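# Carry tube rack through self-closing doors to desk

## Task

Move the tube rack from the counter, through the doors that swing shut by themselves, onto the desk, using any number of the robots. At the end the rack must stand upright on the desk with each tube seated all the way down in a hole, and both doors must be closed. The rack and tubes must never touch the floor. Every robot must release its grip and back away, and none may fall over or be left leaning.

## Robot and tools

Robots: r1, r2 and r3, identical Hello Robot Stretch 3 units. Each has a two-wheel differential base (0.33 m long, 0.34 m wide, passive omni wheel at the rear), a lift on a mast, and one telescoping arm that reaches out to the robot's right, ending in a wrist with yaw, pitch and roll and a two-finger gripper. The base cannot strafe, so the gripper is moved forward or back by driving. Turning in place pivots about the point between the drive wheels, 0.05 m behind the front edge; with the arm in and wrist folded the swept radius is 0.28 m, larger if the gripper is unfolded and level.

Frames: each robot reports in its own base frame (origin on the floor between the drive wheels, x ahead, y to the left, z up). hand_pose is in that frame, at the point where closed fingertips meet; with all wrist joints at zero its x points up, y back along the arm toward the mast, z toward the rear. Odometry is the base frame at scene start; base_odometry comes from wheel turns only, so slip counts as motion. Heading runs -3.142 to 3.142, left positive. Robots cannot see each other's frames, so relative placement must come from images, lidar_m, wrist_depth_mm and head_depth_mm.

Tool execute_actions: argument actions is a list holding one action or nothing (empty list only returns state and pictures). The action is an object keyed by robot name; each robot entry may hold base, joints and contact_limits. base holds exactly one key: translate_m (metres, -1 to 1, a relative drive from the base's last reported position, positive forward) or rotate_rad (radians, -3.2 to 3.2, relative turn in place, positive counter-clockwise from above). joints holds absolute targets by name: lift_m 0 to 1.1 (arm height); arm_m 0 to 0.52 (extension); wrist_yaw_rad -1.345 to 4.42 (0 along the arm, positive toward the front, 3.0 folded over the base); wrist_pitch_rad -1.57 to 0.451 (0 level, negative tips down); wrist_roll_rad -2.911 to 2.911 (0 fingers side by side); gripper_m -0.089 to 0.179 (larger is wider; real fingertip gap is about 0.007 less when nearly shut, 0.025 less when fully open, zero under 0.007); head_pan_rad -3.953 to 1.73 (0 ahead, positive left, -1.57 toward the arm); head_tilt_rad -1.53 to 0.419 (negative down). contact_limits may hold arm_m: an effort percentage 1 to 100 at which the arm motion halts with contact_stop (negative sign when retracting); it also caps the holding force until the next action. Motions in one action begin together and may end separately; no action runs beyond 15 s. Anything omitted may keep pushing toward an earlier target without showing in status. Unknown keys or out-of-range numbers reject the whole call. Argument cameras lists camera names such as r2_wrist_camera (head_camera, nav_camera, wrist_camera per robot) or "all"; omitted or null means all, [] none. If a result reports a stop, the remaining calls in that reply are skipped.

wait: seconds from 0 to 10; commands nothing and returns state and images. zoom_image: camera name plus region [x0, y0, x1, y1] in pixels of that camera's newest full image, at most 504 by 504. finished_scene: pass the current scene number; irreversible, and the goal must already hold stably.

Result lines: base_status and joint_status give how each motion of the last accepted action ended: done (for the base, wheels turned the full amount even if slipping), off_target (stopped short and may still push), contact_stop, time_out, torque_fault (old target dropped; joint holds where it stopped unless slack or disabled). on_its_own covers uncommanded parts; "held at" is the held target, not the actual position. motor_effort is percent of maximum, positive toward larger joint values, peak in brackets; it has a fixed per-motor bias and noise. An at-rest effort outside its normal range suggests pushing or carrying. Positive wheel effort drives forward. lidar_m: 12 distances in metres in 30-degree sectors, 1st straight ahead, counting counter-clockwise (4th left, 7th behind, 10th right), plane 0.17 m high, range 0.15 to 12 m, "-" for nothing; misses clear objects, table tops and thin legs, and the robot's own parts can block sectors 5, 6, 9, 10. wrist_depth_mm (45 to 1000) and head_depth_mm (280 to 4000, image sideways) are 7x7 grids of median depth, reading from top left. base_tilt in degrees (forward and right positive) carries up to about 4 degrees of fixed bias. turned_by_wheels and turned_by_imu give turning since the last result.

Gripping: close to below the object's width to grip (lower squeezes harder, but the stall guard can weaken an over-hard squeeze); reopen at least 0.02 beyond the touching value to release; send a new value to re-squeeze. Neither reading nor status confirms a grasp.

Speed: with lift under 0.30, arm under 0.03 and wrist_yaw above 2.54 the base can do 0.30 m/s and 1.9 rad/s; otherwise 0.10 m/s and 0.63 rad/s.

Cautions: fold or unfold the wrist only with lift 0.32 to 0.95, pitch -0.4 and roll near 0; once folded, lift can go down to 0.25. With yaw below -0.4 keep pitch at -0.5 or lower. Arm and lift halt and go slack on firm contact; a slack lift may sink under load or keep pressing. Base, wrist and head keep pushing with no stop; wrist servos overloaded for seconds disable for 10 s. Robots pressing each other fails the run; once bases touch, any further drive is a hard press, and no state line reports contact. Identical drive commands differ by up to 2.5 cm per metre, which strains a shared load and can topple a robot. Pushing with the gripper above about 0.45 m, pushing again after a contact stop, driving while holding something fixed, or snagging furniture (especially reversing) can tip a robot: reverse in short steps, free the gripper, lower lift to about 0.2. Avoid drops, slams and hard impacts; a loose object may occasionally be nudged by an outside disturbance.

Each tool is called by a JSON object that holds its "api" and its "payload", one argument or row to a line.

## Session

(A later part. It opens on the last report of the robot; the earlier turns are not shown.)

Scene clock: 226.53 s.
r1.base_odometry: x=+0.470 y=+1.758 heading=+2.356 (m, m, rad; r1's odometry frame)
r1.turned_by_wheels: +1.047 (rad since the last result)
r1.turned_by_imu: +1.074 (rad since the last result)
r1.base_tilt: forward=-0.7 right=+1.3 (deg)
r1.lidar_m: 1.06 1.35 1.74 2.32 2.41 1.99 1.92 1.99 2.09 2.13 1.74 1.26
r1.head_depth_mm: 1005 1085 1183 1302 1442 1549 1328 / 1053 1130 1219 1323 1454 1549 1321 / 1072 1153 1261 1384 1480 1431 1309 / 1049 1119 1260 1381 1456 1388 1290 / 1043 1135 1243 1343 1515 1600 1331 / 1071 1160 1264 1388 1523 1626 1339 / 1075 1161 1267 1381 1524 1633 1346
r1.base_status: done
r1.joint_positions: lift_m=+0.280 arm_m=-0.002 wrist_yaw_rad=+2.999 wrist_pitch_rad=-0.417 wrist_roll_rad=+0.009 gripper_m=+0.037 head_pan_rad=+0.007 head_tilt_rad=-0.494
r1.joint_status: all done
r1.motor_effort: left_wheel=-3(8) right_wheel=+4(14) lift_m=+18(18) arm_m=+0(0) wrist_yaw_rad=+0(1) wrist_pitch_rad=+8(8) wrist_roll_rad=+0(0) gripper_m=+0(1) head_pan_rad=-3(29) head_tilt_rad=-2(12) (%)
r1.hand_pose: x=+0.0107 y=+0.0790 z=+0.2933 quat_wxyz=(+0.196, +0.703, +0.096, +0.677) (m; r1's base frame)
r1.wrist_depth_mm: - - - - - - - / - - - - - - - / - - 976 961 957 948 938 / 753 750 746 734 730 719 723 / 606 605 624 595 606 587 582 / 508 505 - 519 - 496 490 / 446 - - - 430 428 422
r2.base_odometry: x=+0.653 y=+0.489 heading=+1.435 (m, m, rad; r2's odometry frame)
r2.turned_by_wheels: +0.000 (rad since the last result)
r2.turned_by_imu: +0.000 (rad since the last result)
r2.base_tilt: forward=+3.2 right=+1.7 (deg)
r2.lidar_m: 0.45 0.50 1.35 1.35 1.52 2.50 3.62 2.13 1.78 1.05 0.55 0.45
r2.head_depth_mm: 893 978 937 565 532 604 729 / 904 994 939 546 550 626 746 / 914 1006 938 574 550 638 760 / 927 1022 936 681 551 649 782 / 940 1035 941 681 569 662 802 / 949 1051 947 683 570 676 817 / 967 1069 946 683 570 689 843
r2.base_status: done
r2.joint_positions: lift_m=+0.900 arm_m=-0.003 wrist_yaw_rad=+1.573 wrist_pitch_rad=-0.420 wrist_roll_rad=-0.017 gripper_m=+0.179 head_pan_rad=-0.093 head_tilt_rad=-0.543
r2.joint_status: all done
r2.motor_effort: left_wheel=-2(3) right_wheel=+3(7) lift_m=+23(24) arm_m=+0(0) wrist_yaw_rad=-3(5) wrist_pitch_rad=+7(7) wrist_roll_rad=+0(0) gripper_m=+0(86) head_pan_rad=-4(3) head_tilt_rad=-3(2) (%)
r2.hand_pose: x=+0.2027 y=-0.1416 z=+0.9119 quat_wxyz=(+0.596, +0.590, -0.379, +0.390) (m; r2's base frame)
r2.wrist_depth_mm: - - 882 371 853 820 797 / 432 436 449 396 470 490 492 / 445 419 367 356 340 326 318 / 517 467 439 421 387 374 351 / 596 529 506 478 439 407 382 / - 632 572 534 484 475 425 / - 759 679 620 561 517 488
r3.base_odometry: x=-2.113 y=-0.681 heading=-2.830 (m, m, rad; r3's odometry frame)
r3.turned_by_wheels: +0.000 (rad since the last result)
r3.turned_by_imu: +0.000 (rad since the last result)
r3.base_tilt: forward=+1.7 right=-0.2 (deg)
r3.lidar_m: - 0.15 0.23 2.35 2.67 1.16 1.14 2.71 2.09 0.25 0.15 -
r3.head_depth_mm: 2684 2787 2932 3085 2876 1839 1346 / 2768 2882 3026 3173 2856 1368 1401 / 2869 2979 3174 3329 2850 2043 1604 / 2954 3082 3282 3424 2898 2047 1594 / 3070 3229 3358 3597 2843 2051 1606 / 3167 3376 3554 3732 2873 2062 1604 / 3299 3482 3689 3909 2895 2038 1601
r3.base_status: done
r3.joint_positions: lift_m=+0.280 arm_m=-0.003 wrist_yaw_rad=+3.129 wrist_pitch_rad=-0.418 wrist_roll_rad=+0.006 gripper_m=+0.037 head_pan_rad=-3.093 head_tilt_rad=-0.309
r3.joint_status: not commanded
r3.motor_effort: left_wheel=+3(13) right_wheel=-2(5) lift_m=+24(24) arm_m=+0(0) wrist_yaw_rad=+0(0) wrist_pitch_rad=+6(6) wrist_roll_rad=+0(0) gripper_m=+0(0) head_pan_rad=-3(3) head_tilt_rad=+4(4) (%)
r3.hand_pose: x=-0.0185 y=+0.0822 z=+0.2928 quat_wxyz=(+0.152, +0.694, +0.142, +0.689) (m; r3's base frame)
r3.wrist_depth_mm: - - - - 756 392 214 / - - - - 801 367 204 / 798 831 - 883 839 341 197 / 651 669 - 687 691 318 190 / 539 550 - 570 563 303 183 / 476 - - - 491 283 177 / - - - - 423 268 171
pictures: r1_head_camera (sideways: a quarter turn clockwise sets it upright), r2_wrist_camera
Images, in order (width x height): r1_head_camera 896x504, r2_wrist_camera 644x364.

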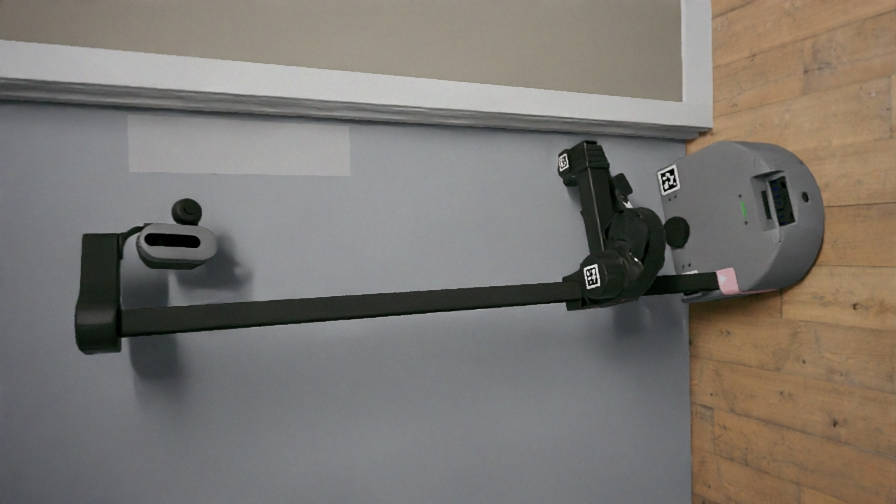

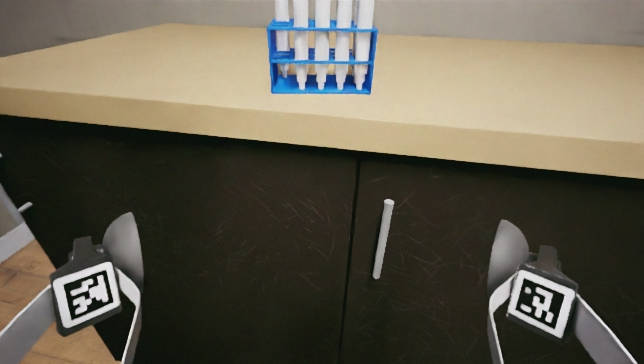

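{"api": "execute_actions", "payload": {
  "actions": [
    {"r2": {"base": {"translate_m": 0.12}, "joints": {"wrist_pitch_rad": -0.27}}, "r3": {"base": {"translate_m": 0.6}}}
  ],
  "cameras": ["r2_wrist_camera", "r1_head_camera"]
}}

Scene clock: 238.43 s.
r1.base_odometry: x=+0.470 y=+1.758 heading=+2.356 (m, m, rad; r1's odometry frame)
r1.turned_by_wheels: +0.000 (rad since the last result)
r1.turned_by_imu: +0.002 (rad since the last result)
r1.base_tilt: forward=-0.8 right=+1.3 (deg)
r1.lidar_m: 1.25 1.43 1.74 2.32 2.42 1.98 1.92 1.99 2.09 2.13 1.74 1.27
r1.head_depth_mm: 1014 1090 1180 1294 1427 1557 1311 / 1280 1153 1222 1333 1462 1559 1310 / 1256 1359 1477 1623 1777 1561 1328 / 1213 1314 1433 1578 1568 1555 1333 / 1188 1277 1365 1514 1674 1651 1334 / 1172 1260 1365 1487 1630 1654 1337 / 1147 1237 1327 1444 1580 1647 1338
r1.base_status: not commanded
r1.joint_positions: lift_m=+0.280 arm_m=-0.002 wrist_yaw_rad=+2.999 wrist_pitch_rad=-0.417 wrist_roll_rad=+0.009 gripper_m=+0.037 head_pan_rad=+0.007 head_tilt_rad=-0.494
r1.joint_status: not commanded
r1.motor_effort: left_wheel=-3(2) right_wheel=+3(3) lift_m=+18(18) arm_m=+0(0) wrist_yaw_rad=+0(0) wrist_pitch_rad=+8(8) wrist_roll_rad=+0(0) gripper_m=+0(1) head_pan_rad=-3(2) head_tilt_rad=-2(2) (%)
r1.hand_pose: x=+0.0107 y=+0.0790 z=+0.2933 quat_wxyz=(+0.196, +0.703, +0.096, +0.677) (m; r1's base frame)
r1.wrist_depth_mm: - - - - - - - / - - - - - - - / - - 986 955 955 941 942 / 746 752 737 740 725 725 720 / 608 606 623 597 608 589 587 / 510 504 - 517 - 492 496 / 449 - - - 428 424 426
r2.base_odometry: x=+0.669 y=+0.608 heading=+1.434 (m, m, rad; r2's odometry frame)
r2.turned_by_wheels: +0.000 (rad since the last result)
r2.turned_by_imu: -0.001 (rad since the last result)
r2.base_tilt: forward=+3.2 right=+1.7 (deg)
r2.lidar_m: 0.33 0.37 1.33 1.33 1.49 2.45 3.73 2.14 1.81 0.78 0.40 0.33
r2.head_depth_mm: 792 867 922 679 455 437 514 / 805 882 932 677 453 438 524 / 814 893 950 680 502 446 513 / 825 906 964 680 533 450 553 / 837 925 978 682 533 454 565 / 850 937 943 683 534 462 579 / 859 948 942 684 534 463 594
r2.base_status: done
r2.joint_positions: lift_m=+0.900 arm_m=-0.003 wrist_yaw_rad=+1.573 wrist_pitch_rad=-0.293 wrist_roll_rad=-0.017 gripper_m=+0.179 head_pan_rad=-0.093 head_tilt_rad=-0.543
r2.joint_status: all done
r2.motor_effort: left_wheel=-2(2) right_wheel=+3(6) lift_m=+24(24) arm_m=+0(0) wrist_yaw_rad=-4(3) wrist_pitch_rad=+8(8) wrist_roll_rad=+0(0) gripper_m=+0(0) head_pan_rad=-4(3) head_tilt_rad=-2(3) (%)
r2.hand_pose: x=+0.2170 y=-0.1416 z=+0.9414 quat_wxyz=(+0.571, +0.565, -0.416, +0.427) (m; r2's base frame)
r2.wrist_depth_mm: 958 896 868 794 770 730 693 / - 945 888 279 747 768 732 / 449 460 430 290 447 508 519 / 303 307 309 310 320 330 332 / 329 279 263 253 245 253 246 / 376 345 325 304 284 270 223 / 436 394 363 333 310 291 272
r3.base_odometry: x=-2.683 y=-0.867 heading=-2.828 (m, m, rad; r3's odometry frame)
r3.turned_by_wheels: +0.001 (rad since the last result)
r3.turned_by_imu: -0.002 (rad since the last result)
r3.base_tilt: forward=+1.6 right=+0.0 (deg)
r3.lidar_m: - - 0.15 0.20 2.65 1.48 1.39 0.33 0.29 0.21 0.15 -
r3.head_depth_mm: 2885 3008 3181 3305 2884 1738 1542 / 2971 3129 3257 3489 2930 1672 1570 / 3111 3232 3412 3585 2879 2049 1599 / 3186 3332 3511 3735 2890 2057 1606 / 3281 3496 3654 3821 2896 2063 1611 / 3417 3597 3804 - 2902 2066 1609 / 3516 3663 3792 3939 2837 2072 1608
r3.base_status: translate_m off_target (by the wheels' count: +0.5997 of +0.6000)
r3.joint_positions: lift_m=+0.280 arm_m=-0.003 wrist_yaw_rad=+3.131 wrist_pitch_rad=-0.416 wrist_roll_rad=+0.007 gripper_m=+0.037 head_pan_rad=-3.099 head_tilt_rad=-0.305
r3.joint_status: not commanded
r3.on_its_own: left_wheel is at rest, and its effort (+76) is outside its rest range (-18 to +18)
r3.motor_effort: left_wheel=+76(100) right_wheel=+10(78) lift_m=+27(33) arm_m=-1(4) wrist_yaw_rad=-1(19) wrist_pitch_rad=+5(7) wrist_roll_rad=-1(1) gripper_m=-1(1) head_pan_rad=+0(3) head_tilt_rad=+2(4) (%)
r3.hand_pose: x=-0.0189 y=+0.0824 z=+0.2932 quat_wxyz=(+0.150, +0.695, +0.142, +0.689) (m; r3's base frame)
r3.wrist_depth_mm: - - - 756 219 118 80 / - - - 806 218 117 80 / 833 841 - 780 215 116 80 / 643 663 - 666 214 116 79 / 540 547 - 574 189 115 79 / 472 - - - 170 115 79 / - - - - 234 114 78
pictures: r1_head_camera (sideways: a quarter turn clockwise sets it upright), r2_wrist_camera
Images, in order (width x height): r1_head_camera 896x504, r2_wrist_camera 644x364.

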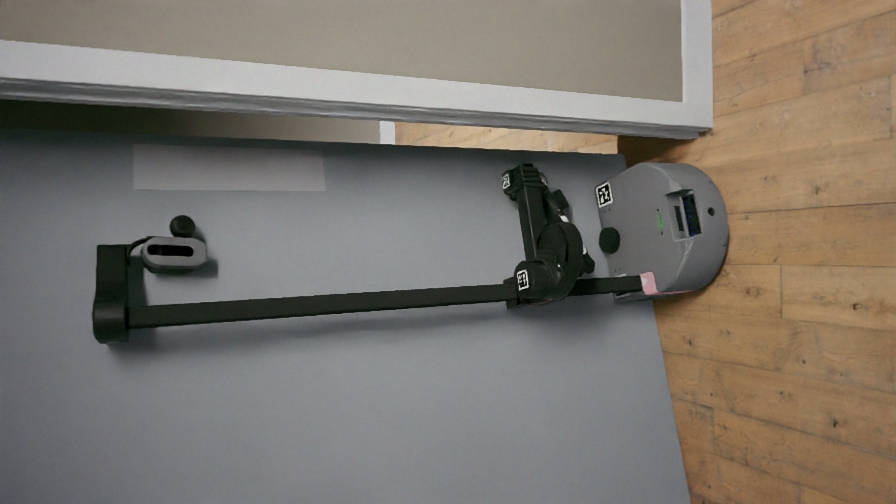

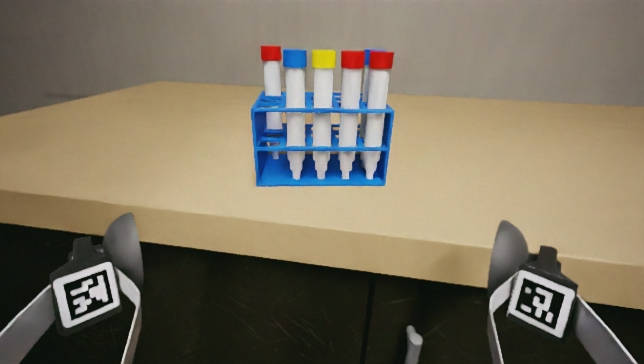

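{"api": "execute_actions", "payload": {
  "actions": [
    {"r2": {"base": {"translate_m": 0.17}}, "r3": {"base": {"translate_m": 0.5}, "joints": {"lift_m": 0.32}}}
  ],
  "cameras": ["r2_wrist_camera", "r1_head_camera"]
}}

Scene clock: 259.77 s.
r1.base_odometry: x=+0.470 y=+1.758 heading=+2.356 (m, m, rad; r1's odometry frame)
r1.turned_by_wheels: +0.000 (rad since the last result)
r1.turned_by_imu: +0.003 (rad since the last result)
r1.base_tilt: forward=-0.8 right=+1.3 (deg)
r1.lidar_m: 1.25 1.43 1.73 2.32 2.41 1.99 1.92 1.98 2.09 2.12 1.74 1.27
r1.head_depth_mm: 1009 1090 1186 1308 1446 1549 1319 / 2942 1146 1224 1336 1452 1551 1318 / 3058 3332 3633 3109 2142 1649 1332 / 3075 1895 2022 2212 1980 1633 1327 / 1553 1666 1787 1805 1938 1645 1338 / 1425 1508 1617 1736 1855 1676 1339 / 1324 1394 1481 1574 1672 1674 1345
r1.base_status: not commanded
r1.joint_positions: lift_m=+0.280 arm_m=-0.002 wrist_yaw_rad=+2.999 wrist_pitch_rad=-0.417 wrist_roll_rad=+0.009 gripper_m=+0.037 head_pan_rad=+0.007 head_tilt_rad=-0.494
r1.joint_status: not commanded
r1.motor_effort: left_wheel=-3(3) right_wheel=+4(3) lift_m=+18(18) arm_m=+0(0) wrist_yaw_rad=+0(1) wrist_pitch_rad=+8(8) wrist_roll_rad=+0(0) gripper_m=+0(1) head_pan_rad=-3(3) head_tilt_rad=-2(2) (%)
r1.hand_pose: x=+0.0107 y=+0.0790 z=+0.2933 quat_wxyz=(+0.196, +0.703, +0.096, +0.677) (m; r1's base frame)
r1.wrist_depth_mm: - - - - - - - / - - - - - - - / - - 982 945 965 945 943 / 746 742 737 731 732 724 721 / 603 605 631 595 616 590 582 / 504 503 - 518 - 494 492 / 451 - - - 429 421 425
r2.base_odometry: x=+0.692 y=+0.776 heading=+1.434 (m, m, rad; r2's odometry frame)
r2.turned_by_wheels: +0.000 (rad since the last result)
r2.turned_by_imu: -0.001 (rad since the last result)
r2.base_tilt: forward=+3.1 right=+1.6 (deg)
r2.lidar_m: 0.16 0.18 0.29 1.29 1.45 2.40 3.89 2.20 1.85 0.39 0.20 0.17
r2.head_depth_mm: 655 715 793 679 533 427 314 / 663 728 807 679 533 349 340 / 669 738 818 681 533 438 389 / 681 748 832 680 533 440 372 / 690 761 848 681 533 438 372 / 700 772 862 680 533 440 373 / 709 785 866 683 535 440 373
r2.base_status: done
r2.joint_positions: lift_m=+0.900 arm_m=-0.003 wrist_yaw_rad=+1.573 wrist_pitch_rad=-0.293 wrist_roll_rad=-0.017 gripper_m=+0.179 head_pan_rad=-0.093 head_tilt_rad=-0.543
r2.joint_status: not commanded
r2.motor_effort: left_wheel=-2(2) right_wheel=+3(6) lift_m=+24(23) arm_m=+0(0) wrist_yaw_rad=-4(4) wrist_pitch_rad=+8(8) wrist_roll_rad=+0(0) gripper_m=+0(1) head_pan_rad=-4(2) head_tilt_rad=-2(3) (%)
r2.hand_pose: x=+0.2170 y=-0.1416 z=+0.9414 quat_wxyz=(+0.571, +0.565, -0.416, +0.427) (m; r2's base frame)
r2.wrist_depth_mm: 797 741 692 657 622 588 549 / 840 779 161 672 138 630 595 / 450 457 168 117 118 452 515 / 302 306 143 128 127 324 336 / 230 233 139 138 138 233 247 / - 180 147 148 151 186 195 / 149 155 153 155 156 157 160
r3.base_odometry: x=-3.159 y=-1.021 heading=-2.827 (m, m, rad; r3's odometry frame)
r3.turned_by_wheels: +0.001 (rad since the last result)
r3.turned_by_imu: +0.560 (rad since the last result)
r3.base_tilt: forward=+1.7 right=+0.0 (deg)
r3.lidar_m: - - 0.15 0.20 3.72 1.75 0.63 0.86 1.01 0.22 0.15 -
r3.head_depth_mm: 3846 - - - 2895 2048 1596 / 604 3840 - - 2722 2055 1609 / 545 572 603 637 680 726 775 / 549 576 605 639 675 718 764 / 643 680 722 765 818 878 946 / 743 794 848 911 987 1073 1175 / 877 924 976 1030 1077 1134 1190
r3.base_status: translate_m off_target (by the wheels' count: +0.4998 of +0.5000)
r3.joint_positions: lift_m=+0.320 arm_m=-0.003 wrist_yaw_rad=+3.130 wrist_pitch_rad=-0.416 wrist_roll_rad=+0.007 gripper_m=+0.037 head_pan_rad=-3.099 head_tilt_rad=-0.305
r3.joint_status: all done
r3.on_its_own: left_wheel is at rest, and its effort (+68) is outside its rest range (-18 to +18)
r3.motor_effort: left_wheel=+68(92) right_wheel=+0(31) lift_m=+27(36) arm_m=-1(1) wrist_yaw_rad=+0(5) wrist_pitch_rad=+5(6) wrist_roll_rad=-1(1) gripper_m=-1(0) head_pan_rad=-1(1) head_tilt_rad=+2(2) (%)
r3.hand_pose: x=-0.0187 y=+0.0824 z=+0.3331 quat_wxyz=(+0.151, +0.695, +0.142, +0.689) (m; r3's base frame)
r3.wrist_depth_mm: - - - 746 215 118 81 / - - - 829 215 118 81 / 897 923 - 861 213 117 81 / 711 736 - 700 213 117 80 / 597 605 - 632 189 117 81 / 508 531 - 548 171 116 80 / 462 - - - 236 116 80
pictures: r1_head_camera (sideways: a quarter turn clockwise sets it upright), r2_wrist_camera
Images, in order (width x height): r1_head_camera 896x504, r2_wrist_camera 644x364.

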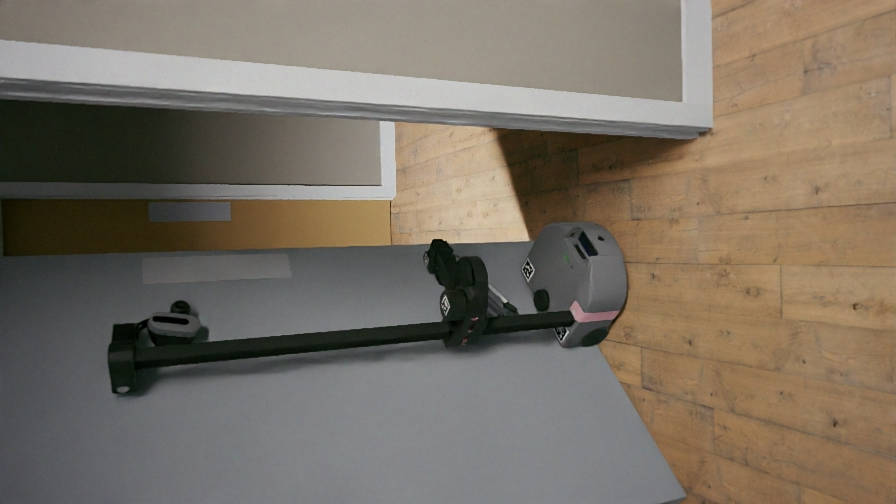

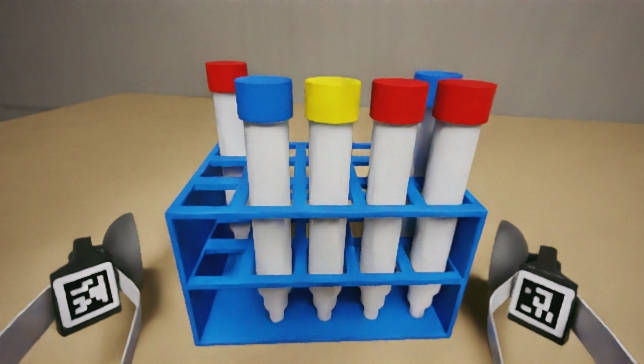

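{"api": "execute_actions", "payload": {
  "actions": [
    {"r1": {"base": {"translate_m": 0.8}}, "r2": {"base": {"translate_m": 0.012}, "joints": {"gripper_m": 0.093}}, "r3": {"base": {"translate_m": 0.8}}}
  ],
  "cameras": ["r2_wrist_camera", "r1_head_camera", "r1_nav_camera"]
}}

Scene clock: 286.60 s.
r1.base_odometry: x=-0.096 y=+2.324 heading=+2.356 (m, m, rad; r1's odometry frame)
r1.turned_by_wheels: +0.000 (rad since the last result)
r1.turned_by_imu: +0.008 (rad since the last result)
r1.base_tilt: forward=-0.7 right=+1.3 (deg)
r1.lidar_m: 2.77 1.01 0.87 1.67 2.41 2.82 2.71 2.83 2.47 1.63 0.60 0.49
r1.head_depth_mm: 2259 2471 2445 2494 2109 1625 1318 / 2332 2513 2762 2936 2119 1626 1320 / 2385 2603 2826 2915 2135 1636 1325 / 2431 2614 2832 2989 2142 1641 1334 / 2410 2637 2854 2963 2155 1631 1338 / 2422 2617 2816 3012 2173 1579 1341 / 2371 2550 2764 2949 1823 1465 1345
r1.base_status: done
r1.joint_positions: lift_m=+0.280 arm_m=-0.002 wrist_yaw_rad=+2.999 wrist_pitch_rad=-0.417 wrist_roll_rad=+0.009 gripper_m=+0.037 head_pan_rad=+0.007 head_tilt_rad=-0.495
r1.joint_status: not commanded
r1.motor_effort: left_wheel=-2(8) right_wheel=+3(13) lift_m=+18(18) arm_m=+0(0) wrist_yaw_rad=+0(0) wrist_pitch_rad=+8(8) wrist_roll_rad=+0(0) gripper_m=+1(1) head_pan_rad=-3(3) head_tilt_rad=-3(3) (%)
r1.hand_pose: x=+0.0107 y=+0.0790 z=+0.2933 quat_wxyz=(+0.196, +0.703, +0.096, +0.677) (m; r1's base frame)
r1.wrist_depth_mm: - - - - 959 772 794 / - - - - 969 835 878 / - - 978 966 904 886 914 / 744 750 747 736 732 734 721 / 604 606 625 598 613 587 584 / 505 506 - 516 - 491 492 / 449 - - - 427 424 423
r2.base_odometry: x=+0.694 y=+0.788 heading=+1.434 (m, m, rad; r2's odometry frame)
r2.turned_by_wheels: +0.000 (rad since the last result)
r2.turned_by_imu: -0.002 (rad since the last result)
r2.base_tilt: forward=+3.2 right=+1.7 (deg)
r2.lidar_m: 0.15 0.17 0.27 1.29 1.45 2.39 3.93 2.21 1.85 0.36 0.19 0.15
r2.head_depth_mm: 644 706 779 679 531 417 311 / 652 718 795 678 532 341 321 / 662 727 805 681 534 439 381 / 668 739 823 681 532 438 373 / 680 749 832 680 534 438 373 / 685 760 848 681 534 440 373 / 698 773 863 685 535 440 374
r2.base_status: done
r2.joint_positions: lift_m=+0.900 arm_m=-0.003 wrist_yaw_rad=+1.572 wrist_pitch_rad=-0.292 wrist_roll_rad=-0.017 gripper_m=+0.094 head_pan_rad=-0.093 head_tilt_rad=-0.543
r2.joint_status: all done
r2.motor_effort: left_wheel=-2(2) right_wheel=+3(7) lift_m=+23(23) arm_m=+0(0) wrist_yaw_rad=-2(3) wrist_pitch_rad=+7(8) wrist_roll_rad=+0(0) gripper_m=-17(92) head_pan_rad=-4(2) head_tilt_rad=-2(2) (%)
r2.hand_pose: x=+0.2170 y=-0.1419 z=+0.9415 quat_wxyz=(+0.571, +0.564, -0.416, +0.427) (m; r2's base frame)
r2.wrist_depth_mm: 767 716 677 645 614 571 563 / 843 757 155 681 133 605 585 / 454 462 113 114 110 462 512 / 304 308 140 126 120 327 330 / 230 210 134 129 130 242 245 / 185 - 149 142 137 195 195 / - 155 152 154 153 156 162
r3.base_odometry: x=-3.919 y=-1.269 heading=-2.826 (m, m, rad; r3's odometry frame)
r3.turned_by_wheels: +0.001 (rad since the last result)
r3.turned_by_imu: +0.869 (rad since the last result)
r3.base_tilt: forward=+1.6 right=+0.0 (deg)
r3.lidar_m: - - 0.15 0.20 3.80 1.16 1.51 1.59 1.72 0.21 0.15 -
r3.head_depth_mm: 1267 1329 1394 1478 1546 1643 1611 / 1288 1347 1422 1483 1580 1677 1606 / 1312 1373 1447 1533 1610 1716 1613 / 1336 1394 1471 1557 1642 1747 1604 / 1356 1421 1500 1581 1680 1793 1604 / 1376 1453 1530 1618 1719 1818 1605 / 1410 1467 1566 1656 1760 1848 1606
r3.base_status: translate_m off_target (by the wheels' count: +0.7997 of +0.8000)
r3.joint_positions: lift_m=+0.320 arm_m=-0.003 wrist_yaw_rad=+3.139 wrist_pitch_rad=-0.416 wrist_roll_rad=+0.007 gripper_m=+0.037 head_pan_rad=-3.099 head_tilt_rad=-0.304
r3.joint_status: not commanded
r3.on_its_own: left_wheel is at rest, and its effort (+60) is outside its rest range (-18 to +18); right_wheel is at rest, and its effort (+21) is outside its rest range (-18 to +18)
r3.motor_effort: left_wheel=+60(100) right_wheel=+21(55) lift_m=+26(32) arm_m=+0(3) wrist_yaw_rad=-7(11) wrist_pitch_rad=+5(7) wrist_roll_rad=-1(1) gripper_m=-1(1) head_pan_rad=-1(1) head_tilt_rad=+1(4) (%)
r3.hand_pose: x=-0.0207 y=+0.0824 z=+0.3332 quat_wxyz=(+0.148, +0.694, +0.145, +0.689) (m; r3's base frame)
r3.wrist_depth_mm: - - - - 228 121 82 / - - - - 227 120 82 / 896 946 - 930 223 120 81 / 718 741 - 732 221 119 81 / 593 599 - 632 195 118 81 / 510 539 - 558 175 117 80 / 466 - - - 242 116 80
pictures: r1_head_camera (sideways: a quarter turn clockwise sets it upright), r1_nav_camera (sideways: a quarter turn counterclockwise sets it upright), r2_wrist_camera
Images, in order (width x height): r1_head_camera 896x504, r1_nav_camera 672x504, r2_wrist_camera 644x364.

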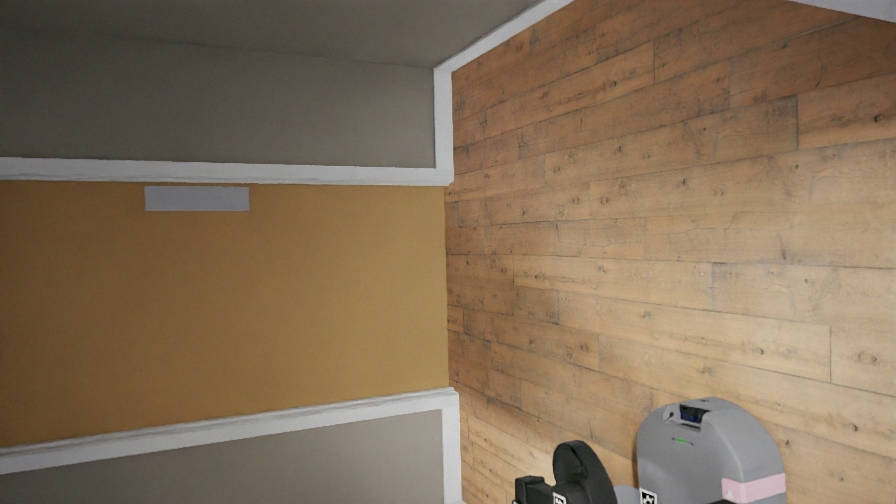

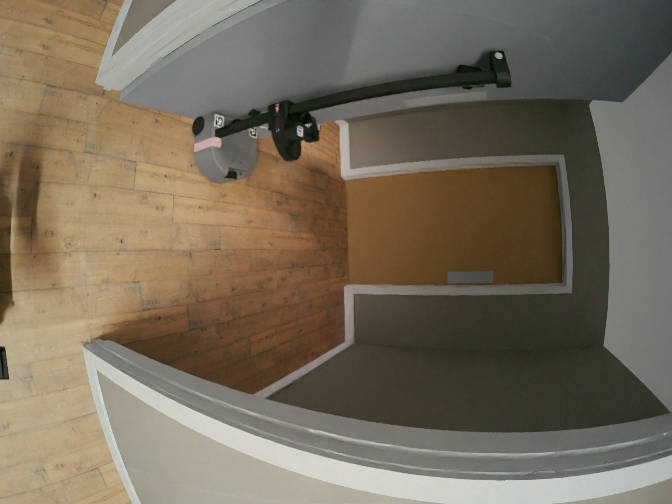

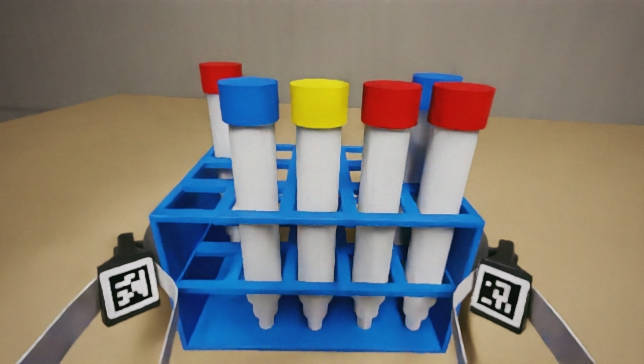

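{"api": "execute_actions", "payload": {
  "actions": [
    {"r1": {"base": {"translate_m": 1.0}}, "r2": {"base": {"translate_m": -0.3}, "joints": {"lift_m": 0.95, "head_tilt_rad": -1.0, "head_pan_rad": -0.3}}}
  ],
  "cameras": ["r2_wrist_camera", "r2_head_camera"]
}}

Scene clock: 335.57 s.
r1.base_odometry: x=-0.803 y=+3.031 heading=+2.356 (m, m, rad; r1's odometry frame)
r1.turned_by_wheels: +0.000 (rad since the last result)
r1.turned_by_imu: +0.008 (rad since the last result)
r1.base_tilt: forward=-0.7 right=+1.3 (deg)
r1.lidar_m: 1.77 1.81 0.68 0.59 0.74 3.33 3.69 0.53 0.66 0.81 0.84 1.16
r1.head_depth_mm: 1473 1591 1728 1886 2024 1629 1313 / 1483 1590 1711 1908 2036 1636 1316 / 1549 1666 1810 1993 2104 1630 1322 / 1546 1665 1826 1990 2113 1655 1328 / 1556 1678 1822 2014 2100 1650 1339 / 1551 1680 1827 1991 2120 1652 1338 / 1551 1685 1816 1969 2092 1666 1342
r1.base_status: done
r1.joint_positions: lift_m=+0.280 arm_m=-0.002 wrist_yaw_rad=+2.999 wrist_pitch_rad=-0.417 wrist_roll_rad=+0.009 gripper_m=+0.037 head_pan_rad=+0.007 head_tilt_rad=-0.495
r1.joint_status: not commanded
r1.motor_effort: left_wheel=-2(7) right_wheel=+4(13) lift_m=+18(18) arm_m=+0(0) wrist_yaw_rad=+1(1) wrist_pitch_rad=+8(8) wrist_roll_rad=+0(0) gripper_m=+0(1) head_pan_rad=-3(2) head_tilt_rad=-2(2) (%)
r1.hand_pose: x=+0.0107 y=+0.0790 z=+0.2933 quat_wxyz=(+0.196, +0.703, +0.096, +0.677) (m; r1's base frame)
r1.wrist_depth_mm: 612 - 670 709 763 - - / 671 - 732 730 814 - - / 749 - 780 588 609 945 929 / 749 749 738 597 597 723 713 / 611 602 619 597 610 587 588 / 507 503 - 515 - 494 491 / 450 - - - 430 426 426
r2.base_odometry: x=+0.653 y=+0.491 heading=+1.434 (m, m, rad; r2's odometry frame)
r2.turned_by_wheels: +0.000 (rad since the last result)
r2.turned_by_imu: -0.003 (rad since the last result)
r2.base_tilt: forward=+3.2 right=+1.7 (deg)
r2.lidar_m: 0.45 0.50 1.35 1.35 1.52 2.49 3.62 2.13 1.78 1.04 0.55 0.45
r2.head_depth_mm: 621 533 293 359 1278 1187 1095 / 624 535 325 328 1255 1193 1109 / 626 539 318 349 1255 1194 1123 / 628 541 587 835 1260 1196 1112 / 632 544 596 781 1135 1203 1116 / 632 543 590 768 1100 1204 1104 / 638 545 580 755 1077 1212 1107
r2.base_status: done
r2.joint_positions: lift_m=+0.950 arm_m=-0.003 wrist_yaw_rad=+1.572 wrist_pitch_rad=-0.296 wrist_roll_rad=-0.017 gripper_m=+0.094 head_pan_rad=-0.293 head_tilt_rad=-0.988
r2.joint_status: all done
r2.motor_effort: left_wheel=-1(5) right_wheel=+3(2) lift_m=+23(26) arm_m=+0(0) wrist_yaw_rad=-2(2) wrist_pitch_rad=+9(9) wrist_roll_rad=+0(0) gripper_m=-18(18) head_pan_rad=-3(21) head_tilt_rad=-5(24) (%)
r2.hand_pose: x=+0.2167 y=-0.1419 z=+0.9907 quat_wxyz=(+0.572, +0.565, -0.416, +0.426) (m; r2's base frame)
r2.wrist_depth_mm: - - 957 910 839 835 772 / - - - 936 905 888 829 / - 618 166 119 115 625 704 / 447 428 141 128 123 444 450 / 519 464 136 134 132 348 345 / 564 - 148 141 138 389 387 / - 603 154 156 156 451 412
r3.base_odometry: x=-3.919 y=-1.269 heading=-2.826 (m, m, rad; r3's odometry frame)
r3.turned_by_wheels: +0.000 (rad since the last result)
r3.turned_by_imu: +0.000 (rad since the last result)
r3.base_tilt: forward=+1.5 right=-0.1 (deg)
r3.lidar_m: - - 0.15 0.20 3.79 0.58 0.69 1.60 1.73 0.21 0.15 -
r3.head_depth_mm: 1269 1329 1396 1471 1551 1633 1610 / 1293 1354 1418 1492 1579 1673 1610 / 1317 1371 1444 1524 1608 1713 1603 / 1338 1402 1475 1545 1648 1756 1606 / 1355 1429 1502 1581 1674 1783 1612 / 1379 1456 1535 1614 1727 1834 1597 / 1411 1468 1566 1639 1746 1855 1610
r3.base_status: not commanded
r3.joint_positions: lift_m=+0.320 arm_m=-0.003 wrist_yaw_rad=+3.139 wrist_pitch_rad=-0.416 wrist_roll_rad=+0.007 gripper_m=+0.037 head_pan_rad=-3.099 head_tilt_rad=-0.304
r3.joint_status: not commanded
r3.on_its_own: left_wheel is at rest, and its effort (+59) is outside its rest range (-18 to +18); right_wheel is at rest, and its effort (+21) is outside its rest range (-18 to +18)
r3.motor_effort: left_wheel=+59(60) right_wheel=+21(21) lift_m=+26(26) arm_m=-1(0) wrist_yaw_rad=-7(7) wrist_pitch_rad=+5(5) wrist_roll_rad=-1(1) gripper_m=+0(1) head_pan_rad=+0(1) head_tilt_rad=+2(1) (%)
r3.hand_pose: x=-0.0207 y=+0.0824 z=+0.3332 quat_wxyz=(+0.148, +0.694, +0.145, +0.689) (m; r3's base frame)
r3.wrist_depth_mm: - - - - 229 121 82 / - - - - 227 121 82 / 898 884 - 931 225 120 81 / 734 728 - 729 221 119 81 / 598 606 - 639 195 118 81 / 510 529 - 546 174 117 80 / 455 - - - 242 116 80
pictures: r2_head_camera (sideways: a quarter turn clockwise sets it upright), r2_wrist_camera
Images, in order (width x height): r2_head_camera 896x504, r2_wrist_camera 644x364.

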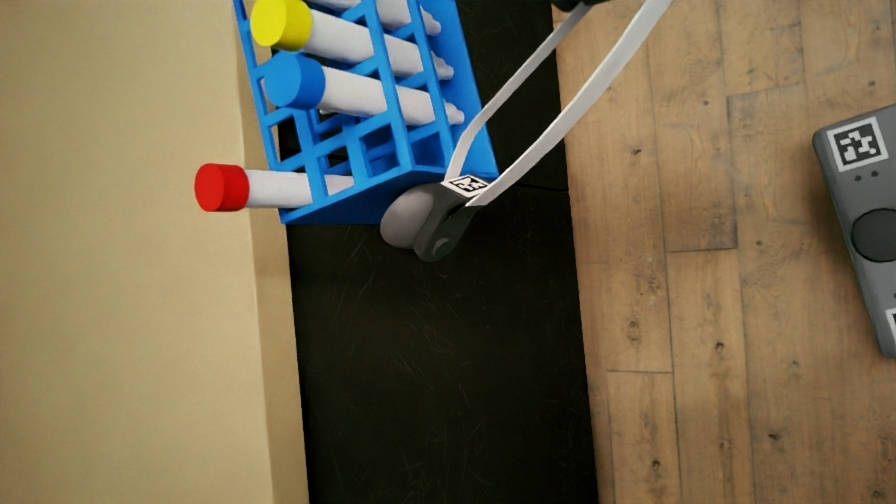

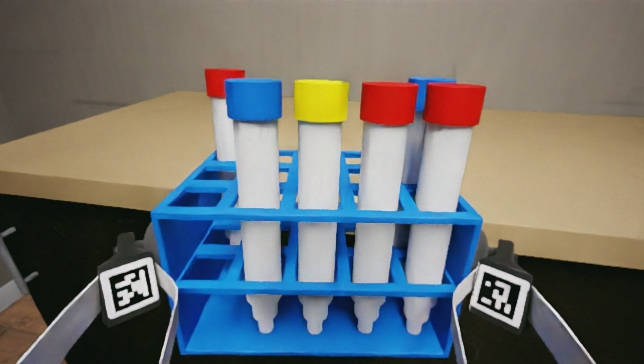

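{"api": "execute_actions", "payload": {
  "actions": [
    {"r1": {"base": {"translate_m": 1.0}, "joints": {"head_pan_rad": -3.1, "head_tilt_rad": -0.3}}, "r2": {"base": {"translate_m": -0.6}, "joints": {"lift_m": 0.29, "wrist_yaw_rad": 2.6, "head_tilt_rad": -1.4, "head_pan_rad": 0.0}}}
  ],
  "cameras": ["r2_wrist_camera", "r2_head_camera"]
}}

Scene clock: 361.93 s.
r1.base_odometry: x=-1.510 y=+3.738 heading=+2.356 (m, m, rad; r1's odometry frame)
r1.turned_by_wheels: +0.000 (rad since the last result)
r1.turned_by_imu: +0.009 (rad since the last result)
r1.base_tilt: forward=-0.8 right=+1.3 (deg)
r1.lidar_m: 0.84 0.88 1.08 1.27 0.95 1.05 1.48 1.14 0.85 0.82 0.85 0.80
r1.head_depth_mm: 3353 - - - 2866 1993 1532 / 3311 - - - 2883 2011 1543 / 3297 - - - 2906 2034 1546 / 3275 - - - 2952 2046 1550 / 2759 - 1474 1518 1607 1679 1554 / 1290 1353 1431 1500 1591 1687 1557 / 1315 1375 1446 1527 1604 1714 1565
r1.base_status: done
r1.joint_positions: lift_m=+0.280 arm_m=-0.002 wrist_yaw_rad=+2.999 wrist_pitch_rad=-0.417 wrist_roll_rad=+0.009 gripper_m=+0.037 head_pan_rad=-3.093 head_tilt_rad=-0.310
r1.joint_status: all done
r1.motor_effort: left_wheel=-4(7) right_wheel=+3(13) lift_m=+18(18) arm_m=-1(0) wrist_yaw_rad=+1(0) wrist_pitch_rad=+8(8) wrist_roll_rad=+0(0) gripper_m=+0(1) head_pan_rad=-3(37) head_tilt_rad=+5(20) (%)
r1.hand_pose: x=+0.0107 y=+0.0790 z=+0.2934 quat_wxyz=(+0.196, +0.703, +0.096, +0.677) (m; r1's base frame)
r1.wrist_depth_mm: 655 - - - - - 800 / 705 - - - - - 840 / 765 - 979 961 941 951 835 / 752 743 746 737 723 723 715 / 602 602 620 590 613 591 589 / 506 508 - 513 - 495 490 / 447 - - - 429 428 426
r2.base_odometry: x=+0.571 y=-0.104 heading=+1.434 (m, m, rad; r2's odometry frame)
r2.turned_by_wheels: +0.000 (rad since the last result)
r2.turned_by_imu: -0.006 (rad since the last result)
r2.base_tilt: forward=+3.2 right=+1.6 (deg)
r2.lidar_m: 1.03 1.15 1.48 1.47 1.66 2.71 3.03 1.99 1.67 1.66 1.26 1.04
r2.head_depth_mm: 1336 1308 1275 1245 1219 1181 1161 / 1347 1315 1287 1249 - 1188 1168 / 1356 1319 1288 1257 - 1183 1173 / 1367 1329 1283 1245 - - 1174 / 1373 1333 1304 1263 1243 - 1170 / 1363 1333 1300 1269 1241 - 1181 / 1384 1345 1311 1271 1242 - 1185
r2.base_status: done
r2.joint_positions: lift_m=+0.290 arm_m=-0.003 wrist_yaw_rad=+2.598 wrist_pitch_rad=-0.297 wrist_roll_rad=-0.017 gripper_m=+0.094 head_pan_rad=-0.007 head_tilt_rad=-1.384
r2.joint_status: all done
r2.motor_effort: left_wheel=-1(4) right_wheel=+2(7) lift_m=+16(21) arm_m=+0(0) wrist_yaw_rad=+3(5) wrist_pitch_rad=+9(9) wrist_roll_rad=+0(0) gripper_m=-17(18) head_pan_rad=+4(28) head_tilt_rad=-6(24) (%)
r2.hand_pose: x=+0.1019 y=+0.0616 z=+0.3310 quat_wxyz=(+0.290, +0.696, -0.084, +0.651) (m; r2's base frame)
r2.wrist_depth_mm: - - - - - - 821 / - - - - - - 845 / - - 166 118 115 - 839 / 930 981 141 127 123 - 894 / 712 684 135 134 131 793 767 / 576 - 148 141 138 603 617 / 494 488 153 156 155 487 510
r3.base_odometry: x=-3.919 y=-1.269 heading=-2.826 (m, m, rad; r3's odometry frame)
r3.turned_by_wheels: +0.000 (rad since the last result)
r3.turned_by_imu: +0.000 (rad since the last result)
r3.base_tilt: forward=+1.5 right=+0.0 (deg)
r3.lidar_m: - - 0.15 0.20 3.80 1.15 1.51 1.60 0.93 0.21 0.15 -
r3.head_depth_mm: 1266 1333 1398 1467 1548 1634 1608 / 1290 1361 1421 1502 1579 1672 1610 / 1310 1372 1444 1527 1613 1713 1606 / 1334 1398 1476 1553 1646 1741 1606 / 1362 1429 1495 1588 1682 1777 1611 / 1386 1453 1536 1617 1717 1824 1602 / 1406 1483 1554 1648 1749 1854 1599
r3.base_status: not commanded
r3.joint_positions: lift_m=+0.320 arm_m=-0.003 wrist_yaw_rad=+3.139 wrist_pitch_rad=-0.416 wrist_roll_rad=+0.007 gripper_m=+0.037 head_pan_rad=-3.099 head_tilt_rad=-0.304
r3.joint_status: not commanded
r3.on_its_own: left_wheel is at rest, and its effort (+61) is outside its rest range (-18 to +18); right_wheel is at rest, and its effort (+21) is outside its rest range (-18 to +18)
r3.motor_effort: left_wheel=+61(60) right_wheel=+21(21) lift_m=+26(26) arm_m=-1(0) wrist_yaw_rad=-7(7) wrist_pitch_rad=+5(5) wrist_roll_rad=-1(1) gripper_m=-1(0) head_pan_rad=+0(1) head_tilt_rad=+2(2) (%)
r3.hand_pose: x=-0.0207 y=+0.0824 z=+0.3332 quat_wxyz=(+0.148, +0.694, +0.145, +0.689) (m; r3's base frame)
r3.wrist_depth_mm: - - - - 229 121 82 / - - - - 225 120 82 / 903 916 - 926 224 119 81 / 720 725 - 733 222 119 81 / 597 607 - 619 195 118 81 / 516 531 - 554 175 117 80 / 463 - - - 243 116 80
pictures: r2_head_camera (sideways: a quarter turn clockwise sets it upright), r2_wrist_camera
Images, in order (width x height): r2_head_camera 896x504, r2_wrist_camera 644x364.

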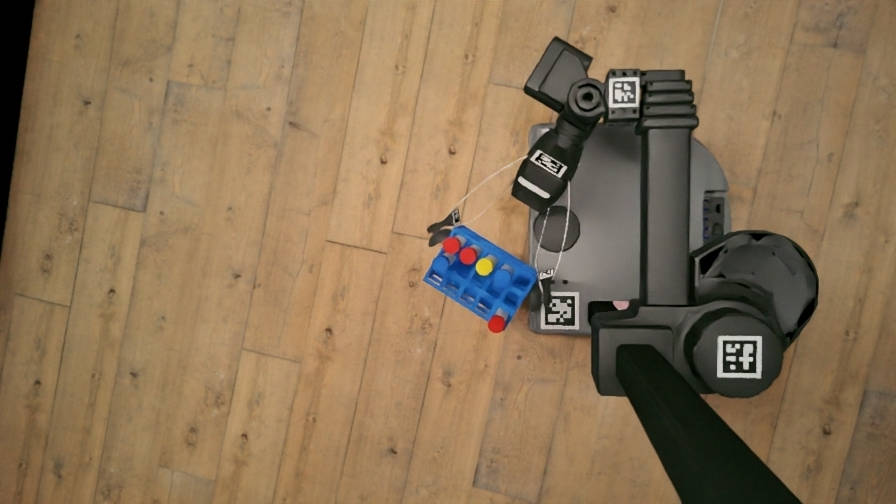

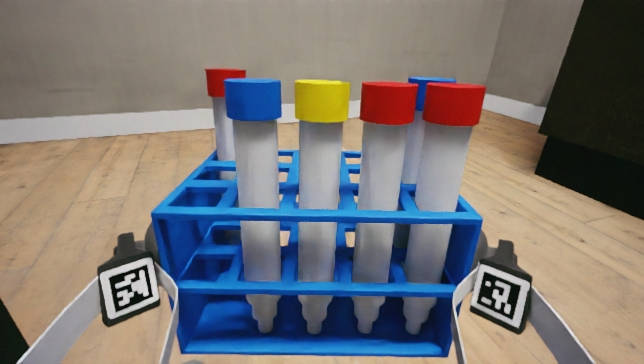

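{"api": "execute_actions", "payload": {
  "actions": [
    {"r1": {"base": {"translate_m": 0.76}}, "r2": {"base": {"translate_m": -0.7}, "joints": {"head_tilt_rad": -0.5, "head_pan_rad": -1.81}}}
  ],
  "cameras": ["r2_wrist_camera", "r2_head_camera"]
}}

Scene clock: 375.97 s.
r1.base_odometry: x=-2.047 y=+4.276 heading=+2.356 (m, m, rad; r1's odometry frame)
r1.turned_by_wheels: +0.000 (rad since the last result)
r1.turned_by_imu: +0.007 (rad since the last result)
r1.base_tilt: forward=-0.7 right=+1.3 (deg)
r1.lidar_m: - - 0.15 0.34 1.31 1.42 2.24 1.16 0.86 0.29 0.15 -
r1.head_depth_mm: 3329 - - - 2421 1843 1537 / 3283 - - - 2911 2015 1535 / 3257 - - - 2971 2008 1539 / 3255 - - - 2779 2039 1548 / 1984 2095 2191 2318 2427 2038 1560 / 1991 2084 2205 2326 2440 2063 1561 / 1982 1998 1978 1976 1956 1895 1577
r1.base_status: done
r1.joint_positions: lift_m=+0.280 arm_m=-0.002 wrist_yaw_rad=+2.999 wrist_pitch_rad=-0.417 wrist_roll_rad=+0.009 gripper_m=+0.037 head_pan_rad=-3.093 head_tilt_rad=-0.309
r1.joint_status: not commanded
r1.motor_effort: left_wheel=-2(7) right_wheel=+3(12) lift_m=+18(19) arm_m=+0(0) wrist_yaw_rad=-1(1) wrist_pitch_rad=+8(8) wrist_roll_rad=+0(0) gripper_m=+0(0) head_pan_rad=-3(3) head_tilt_rad=+4(4) (%)
r1.hand_pose: x=+0.0107 y=+0.0790 z=+0.2934 quat_wxyz=(+0.196, +0.703, +0.096, +0.677) (m; r1's base frame)
r1.wrist_depth_mm: - - - 567 207 126 90 / - - - 625 214 129 92 / - - 978 707 221 131 93 / 747 746 737 676 229 135 95 / 600 600 625 577 216 137 96 / 506 505 - 517 - 140 98 / 449 - - - 262 135 99
r2.base_odometry: x=+0.476 y=-0.797 heading=+1.434 (m, m, rad; r2's odometry frame)
r2.turned_by_wheels: +0.000 (rad since the last result)
r2.turned_by_imu: -0.006 (rad since the last result)
r2.base_tilt: forward=+3.2 right=+1.7 (deg)
r2.lidar_m: 1.72 1.94 1.62 1.61 1.81 2.38 2.37 1.83 1.53 1.52 1.70 1.73
r2.head_depth_mm: 1288 1402 1561 1728 1854 1502 1269 / 1280 1400 1537 1718 1847 1506 1264 / 1278 1401 1559 1726 1850 1499 1271 / 1280 1405 1546 1729 1861 1506 1269 / 1268 1403 1555 1733 1847 1512 1265 / 1270 1399 1552 1736 1850 1505 1274 / 1283 1405 1550 1723 1842 1517 1281
r2.base_status: done
r2.joint_positions: lift_m=+0.290 arm_m=-0.003 wrist_yaw_rad=+2.598 wrist_pitch_rad=-0.297 wrist_roll_rad=-0.017 gripper_m=+0.094 head_pan_rad=-1.803 head_tilt_rad=-0.507
r2.joint_status: all done
r2.motor_effort: left_wheel=-1(7) right_wheel=+2(4) lift_m=+16(16) arm_m=+0(0) wrist_yaw_rad=+3(3) wrist_pitch_rad=+9(9) wrist_roll_rad=+0(0) gripper_m=-19(18) head_pan_rad=-4(41) head_tilt_rad=+3(33) (%)
r2.hand_pose: x=+0.1019 y=+0.0616 z=+0.3309 quat_wxyz=(+0.290, +0.696, -0.084, +0.651) (m; r2's base frame)
r2.wrist_depth_mm: - - - - - - - / - - - - - - - / - - 166 117 115 - - / 941 964 141 128 123 - - / 716 676 137 134 132 791 780 / 578 - 147 144 138 619 599 / 498 485 154 157 156 483 503
r3.base_odometry: x=-3.919 y=-1.269 heading=-2.826 (m, m, rad; r3's odometry frame)
r3.turned_by_wheels: +0.000 (rad since the last result)
r3.turned_by_imu: +0.000 (rad since the last result)
r3.base_tilt: forward=+1.6 right=+0.1 (deg)
r3.lidar_m: - - 0.15 0.20 3.77 1.15 1.51 1.60 1.61 0.21 0.15 -
r3.head_depth_mm: 1270 1335 1395 1470 1552 1640 1608 / 1293 1348 1421 1492 1577 1679 1618 / 1313 1370 1441 1525 1615 1720 1616 / 1328 1406 1477 1547 1648 1750 1609 / 1354 1425 1500 1579 1672 1779 1604 / 1379 1453 1523 1620 1715 1825 1603 / 1405 1483 1555 1659 1763 1855 1610
r3.base_status: not commanded
r3.joint_positions: lift_m=+0.320 arm_m=-0.003 wrist_yaw_rad=+3.139 wrist_pitch_rad=-0.416 wrist_roll_rad=+0.007 gripper_m=+0.037 head_pan_rad=-3.099 head_tilt_rad=-0.304
r3.joint_status: not commanded
r3.on_its_own: left_wheel is at rest, and its effort (+60) is outside its rest range (-18 to +18); right_wheel is at rest, and its effort (+20) is outside its rest range (-18 to +18)
r3.motor_effort: left_wheel=+60(60) right_wheel=+20(21) lift_m=+26(26) arm_m=-1(1) wrist_yaw_rad=-7(7) wrist_pitch_rad=+5(6) wrist_roll_rad=-1(1) gripper_m=+0(1) head_pan_rad=+1(1) head_tilt_rad=+2(1) (%)
r3.hand_pose: x=-0.0207 y=+0.0824 z=+0.3332 quat_wxyz=(+0.148, +0.694, +0.145, +0.689) (m; r3's base frame)
r3.wrist_depth_mm: - - - - 229 121 82 / - - - - 227 120 82 / 906 914 - 919 223 120 81 / 709 718 - 722 220 119 81 / 593 609 - 627 194 118 81 / 517 528 - 558 174 117 80 / 461 - - - 242 116 80
pictures: r2_head_camera (sideways: a quarter turn clockwise sets it upright), r2_wrist_camera
Images, in order (width x height): r2_head_camera 896x504, r2_wrist_camera 644x364.

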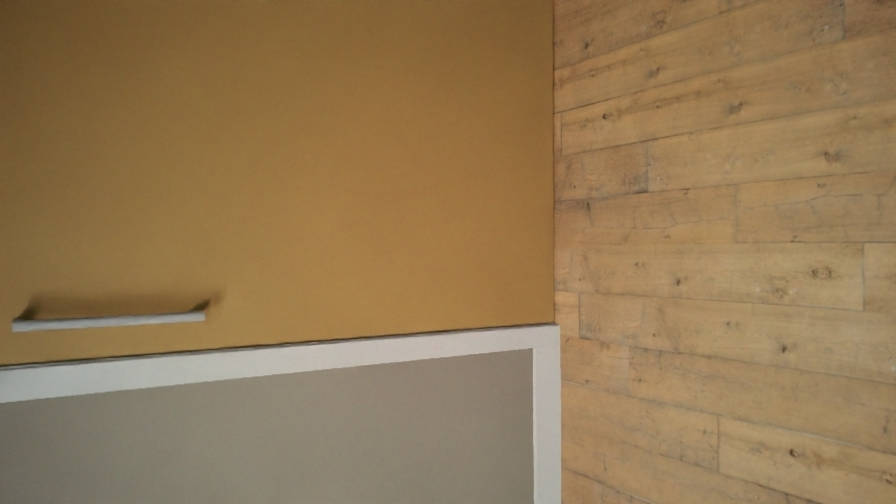

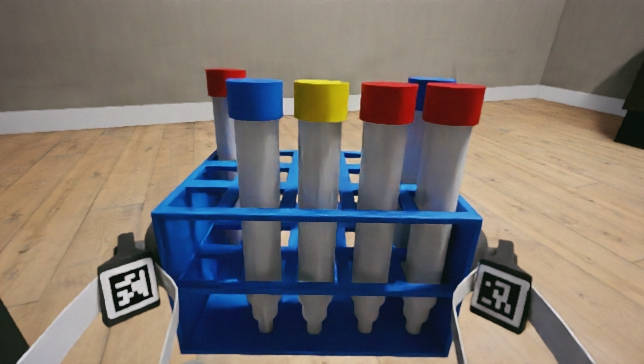

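{"api": "execute_actions", "payload": {
  "actions": [
    {"r1": {"base": {"translate_m": 0.9}, "joints": {"lift_m": 0.32}}, "r2": {"base": {"translate_m": -0.08}}}
  ],
  "cameras": ["r2_nav_camera"]
}}

Scene clock: 393.10 s.
r1.base_odometry: x=-2.684 y=+4.912 heading=+2.357 (m, m, rad; r1's odometry frame)
r1.turned_by_wheels: +0.001 (rad since the last result)
r1.turned_by_imu: +1.060 (rad since the last result)
r1.base_tilt: forward=-0.8 right=+1.3 (deg)
r1.lidar_m: - - 0.15 0.20 1.86 1.66 0.82 2.00 2.27 0.24 0.15 -
r1.head_depth_mm: 734 1423 1509 1628 1703 1804 1537 / 689 722 757 795 844 896 953 / 782 816 858 904 954 1008 1071 / 941 991 1050 1123 1206 1293 1385 / 1180 1272 1376 1483 1622 1812 1572 / 1599 1764 1974 2185 2528 2052 1571 / 2374 2490 2613 2730 2816 2065 1574
r1.base_status: translate_m off_target (by the wheels' count: +0.8998 of +0.9000)
r1.joint_positions: lift_m=+0.320 arm_m=-0.002 wrist_yaw_rad=+3.002 wrist_pitch_rad=-0.416 wrist_roll_rad=+0.009 gripper_m=+0.037 head_pan_rad=-3.095 head_tilt_rad=-0.305
r1.joint_status: all done
r1.on_its_own: left_wheel is at rest, and its effort (+45) is outside its rest range (-18 to +18)
r1.motor_effort: left_wheel=+45(75) right_wheel=-1(63) lift_m=+27(44) arm_m=+0(0) wrist_yaw_rad=-1(4) wrist_pitch_rad=+8(8) wrist_roll_rad=+0(0) gripper_m=+1(1) head_pan_rad=-2(4) head_tilt_rad=+2(4) (%)
r1.hand_pose: x=+0.0101 y=+0.0792 z=+0.3331 quat_wxyz=(+0.195, +0.703, +0.097, +0.677) (m; r1's base frame)
r1.wrist_depth_mm: - - - 320 136 86 63 / - - - 351 142 89 64 / - - - 390 148 91 66 / 821 819 819 436 154 93 67 / 665 664 - 501 147 96 68 / 561 554 - 516 - 98 69 / 474 493 - - 179 95 71
r2.base_odometry: x=+0.465 y=-0.876 heading=+1.434 (m, m, rad; r2's odometry frame)
r2.turned_by_wheels: +0.000 (rad since the last result)
r2.turned_by_imu: -0.003 (rad since the last result)
r2.base_tilt: forward=+3.2 right=+1.7 (deg)
r2.lidar_m: 1.79 1.96 1.63 1.63 1.83 2.30 2.29 1.82 0.66 1.52 1.69 1.81
r2.head_depth_mm: 2509 2590 2783 1270 821 1389 1274 / 2982 3044 3051 1348 1201 1360 1215 / - - 3196 2387 1840 1392 1269 / - - 3434 2397 1842 1507 1270 / 3298 3588 3407 2410 1852 1504 1272 / 1335 1420 1533 1704 1813 1513 1272 / 1265 1383 1524 1696 1830 1510 1271
r2.base_status: done
r2.joint_positions: lift_m=+0.290 arm_m=-0.003 wrist_yaw_rad=+2.598 wrist_pitch_rad=-0.297 wrist_roll_rad=-0.017 gripper_m=+0.094 head_pan_rad=-1.803 head_tilt_rad=-0.507
r2.joint_status: not commanded
r2.motor_effort: left_wheel=-1(6) right_wheel=+2(5) lift_m=+16(16) arm_m=+0(0) wrist_yaw_rad=+3(3) wrist_pitch_rad=+9(9) wrist_roll_rad=+0(0) gripper_m=-18(17) head_pan_rad=-3(3) head_tilt_rad=+3(3) (%)
r2.hand_pose: x=+0.1018 y=+0.0616 z=+0.3309 quat_wxyz=(+0.290, +0.696, -0.084, +0.652) (m; r2's base frame)
r2.wrist_depth_mm: - - - - - - - / - - - - - - - / - - 167 118 115 - - / 961 960 141 128 124 - - / 703 683 138 134 131 773 761 / 580 - 147 144 138 619 620 / 493 490 154 155 155 491 507
r3.base_odometry: x=-3.919 y=-1.269 heading=-2.826 (m, m, rad; r3's odometry frame)
r3.turned_by_wheels: +0.000 (rad since the last result)
r3.turned_by_imu: -0.001 (rad since the last result)
r3.base_tilt: forward=+1.6 right=+0.2 (deg)
r3.lidar_m: - - 0.15 0.20 3.79 1.15 1.51 1.60 1.88 0.20 0.15 -
r3.head_depth_mm: 1267 1327 1388 1464 1549 1647 1599 / 1291 1348 1420 1491 1586 1671 1607 / 1314 1378 1445 1513 1614 1708 1599 / 1332 1403 1470 1548 1641 1737 1601 / 1358 1426 1501 1582 1685 1789 1600 / 1383 1453 1529 1614 1723 1828 1602 / 1403 1480 1570 1646 1759 1844 1606
r3.base_status: not commanded
r3.joint_positions: lift_m=+0.320 arm_m=-0.003 wrist_yaw_rad=+3.139 wrist_pitch_rad=-0.416 wrist_roll_rad=+0.007 gripper_m=+0.037 head_pan_rad=-3.099 head_tilt_rad=-0.304
r3.joint_status: not commanded
r3.on_its_own: left_wheel is at rest, and its effort (+59) is outside its rest range (-18 to +18); right_wheel is at rest, and its effort (+21) is outside its rest range (-18 to +18)
r3.motor_effort: left_wheel=+59(60) right_wheel=+21(20) lift_m=+26(26) arm_m=-1(1) wrist_yaw_rad=-7(6) wrist_pitch_rad=+5(5) wrist_roll_rad=-1(1) gripper_m=-1(1) head_pan_rad=-1(1) head_tilt_rad=+1(2) (%)
r3.hand_pose: x=-0.0207 y=+0.0824 z=+0.3332 quat_wxyz=(+0.148, +0.694, +0.145, +0.689) (m; r3's base frame)
r3.wrist_depth_mm: - - - - 230 121 82 / - - - - 227 121 81 / 904 909 - 901 224 119 81 / 718 740 - 724 220 119 81 / 604 609 - 622 196 118 81 / 508 534 - 547 174 117 80 / 458 - - - 241 116 80
pictures: r2_nav_camera (sideways: a quarter turn counterclockwise sets it upright)
Images, in order (width x height): r2_nav_camera 672x504.

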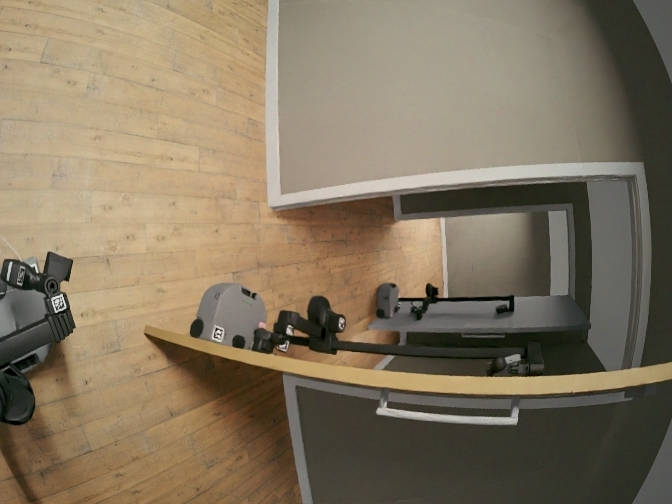

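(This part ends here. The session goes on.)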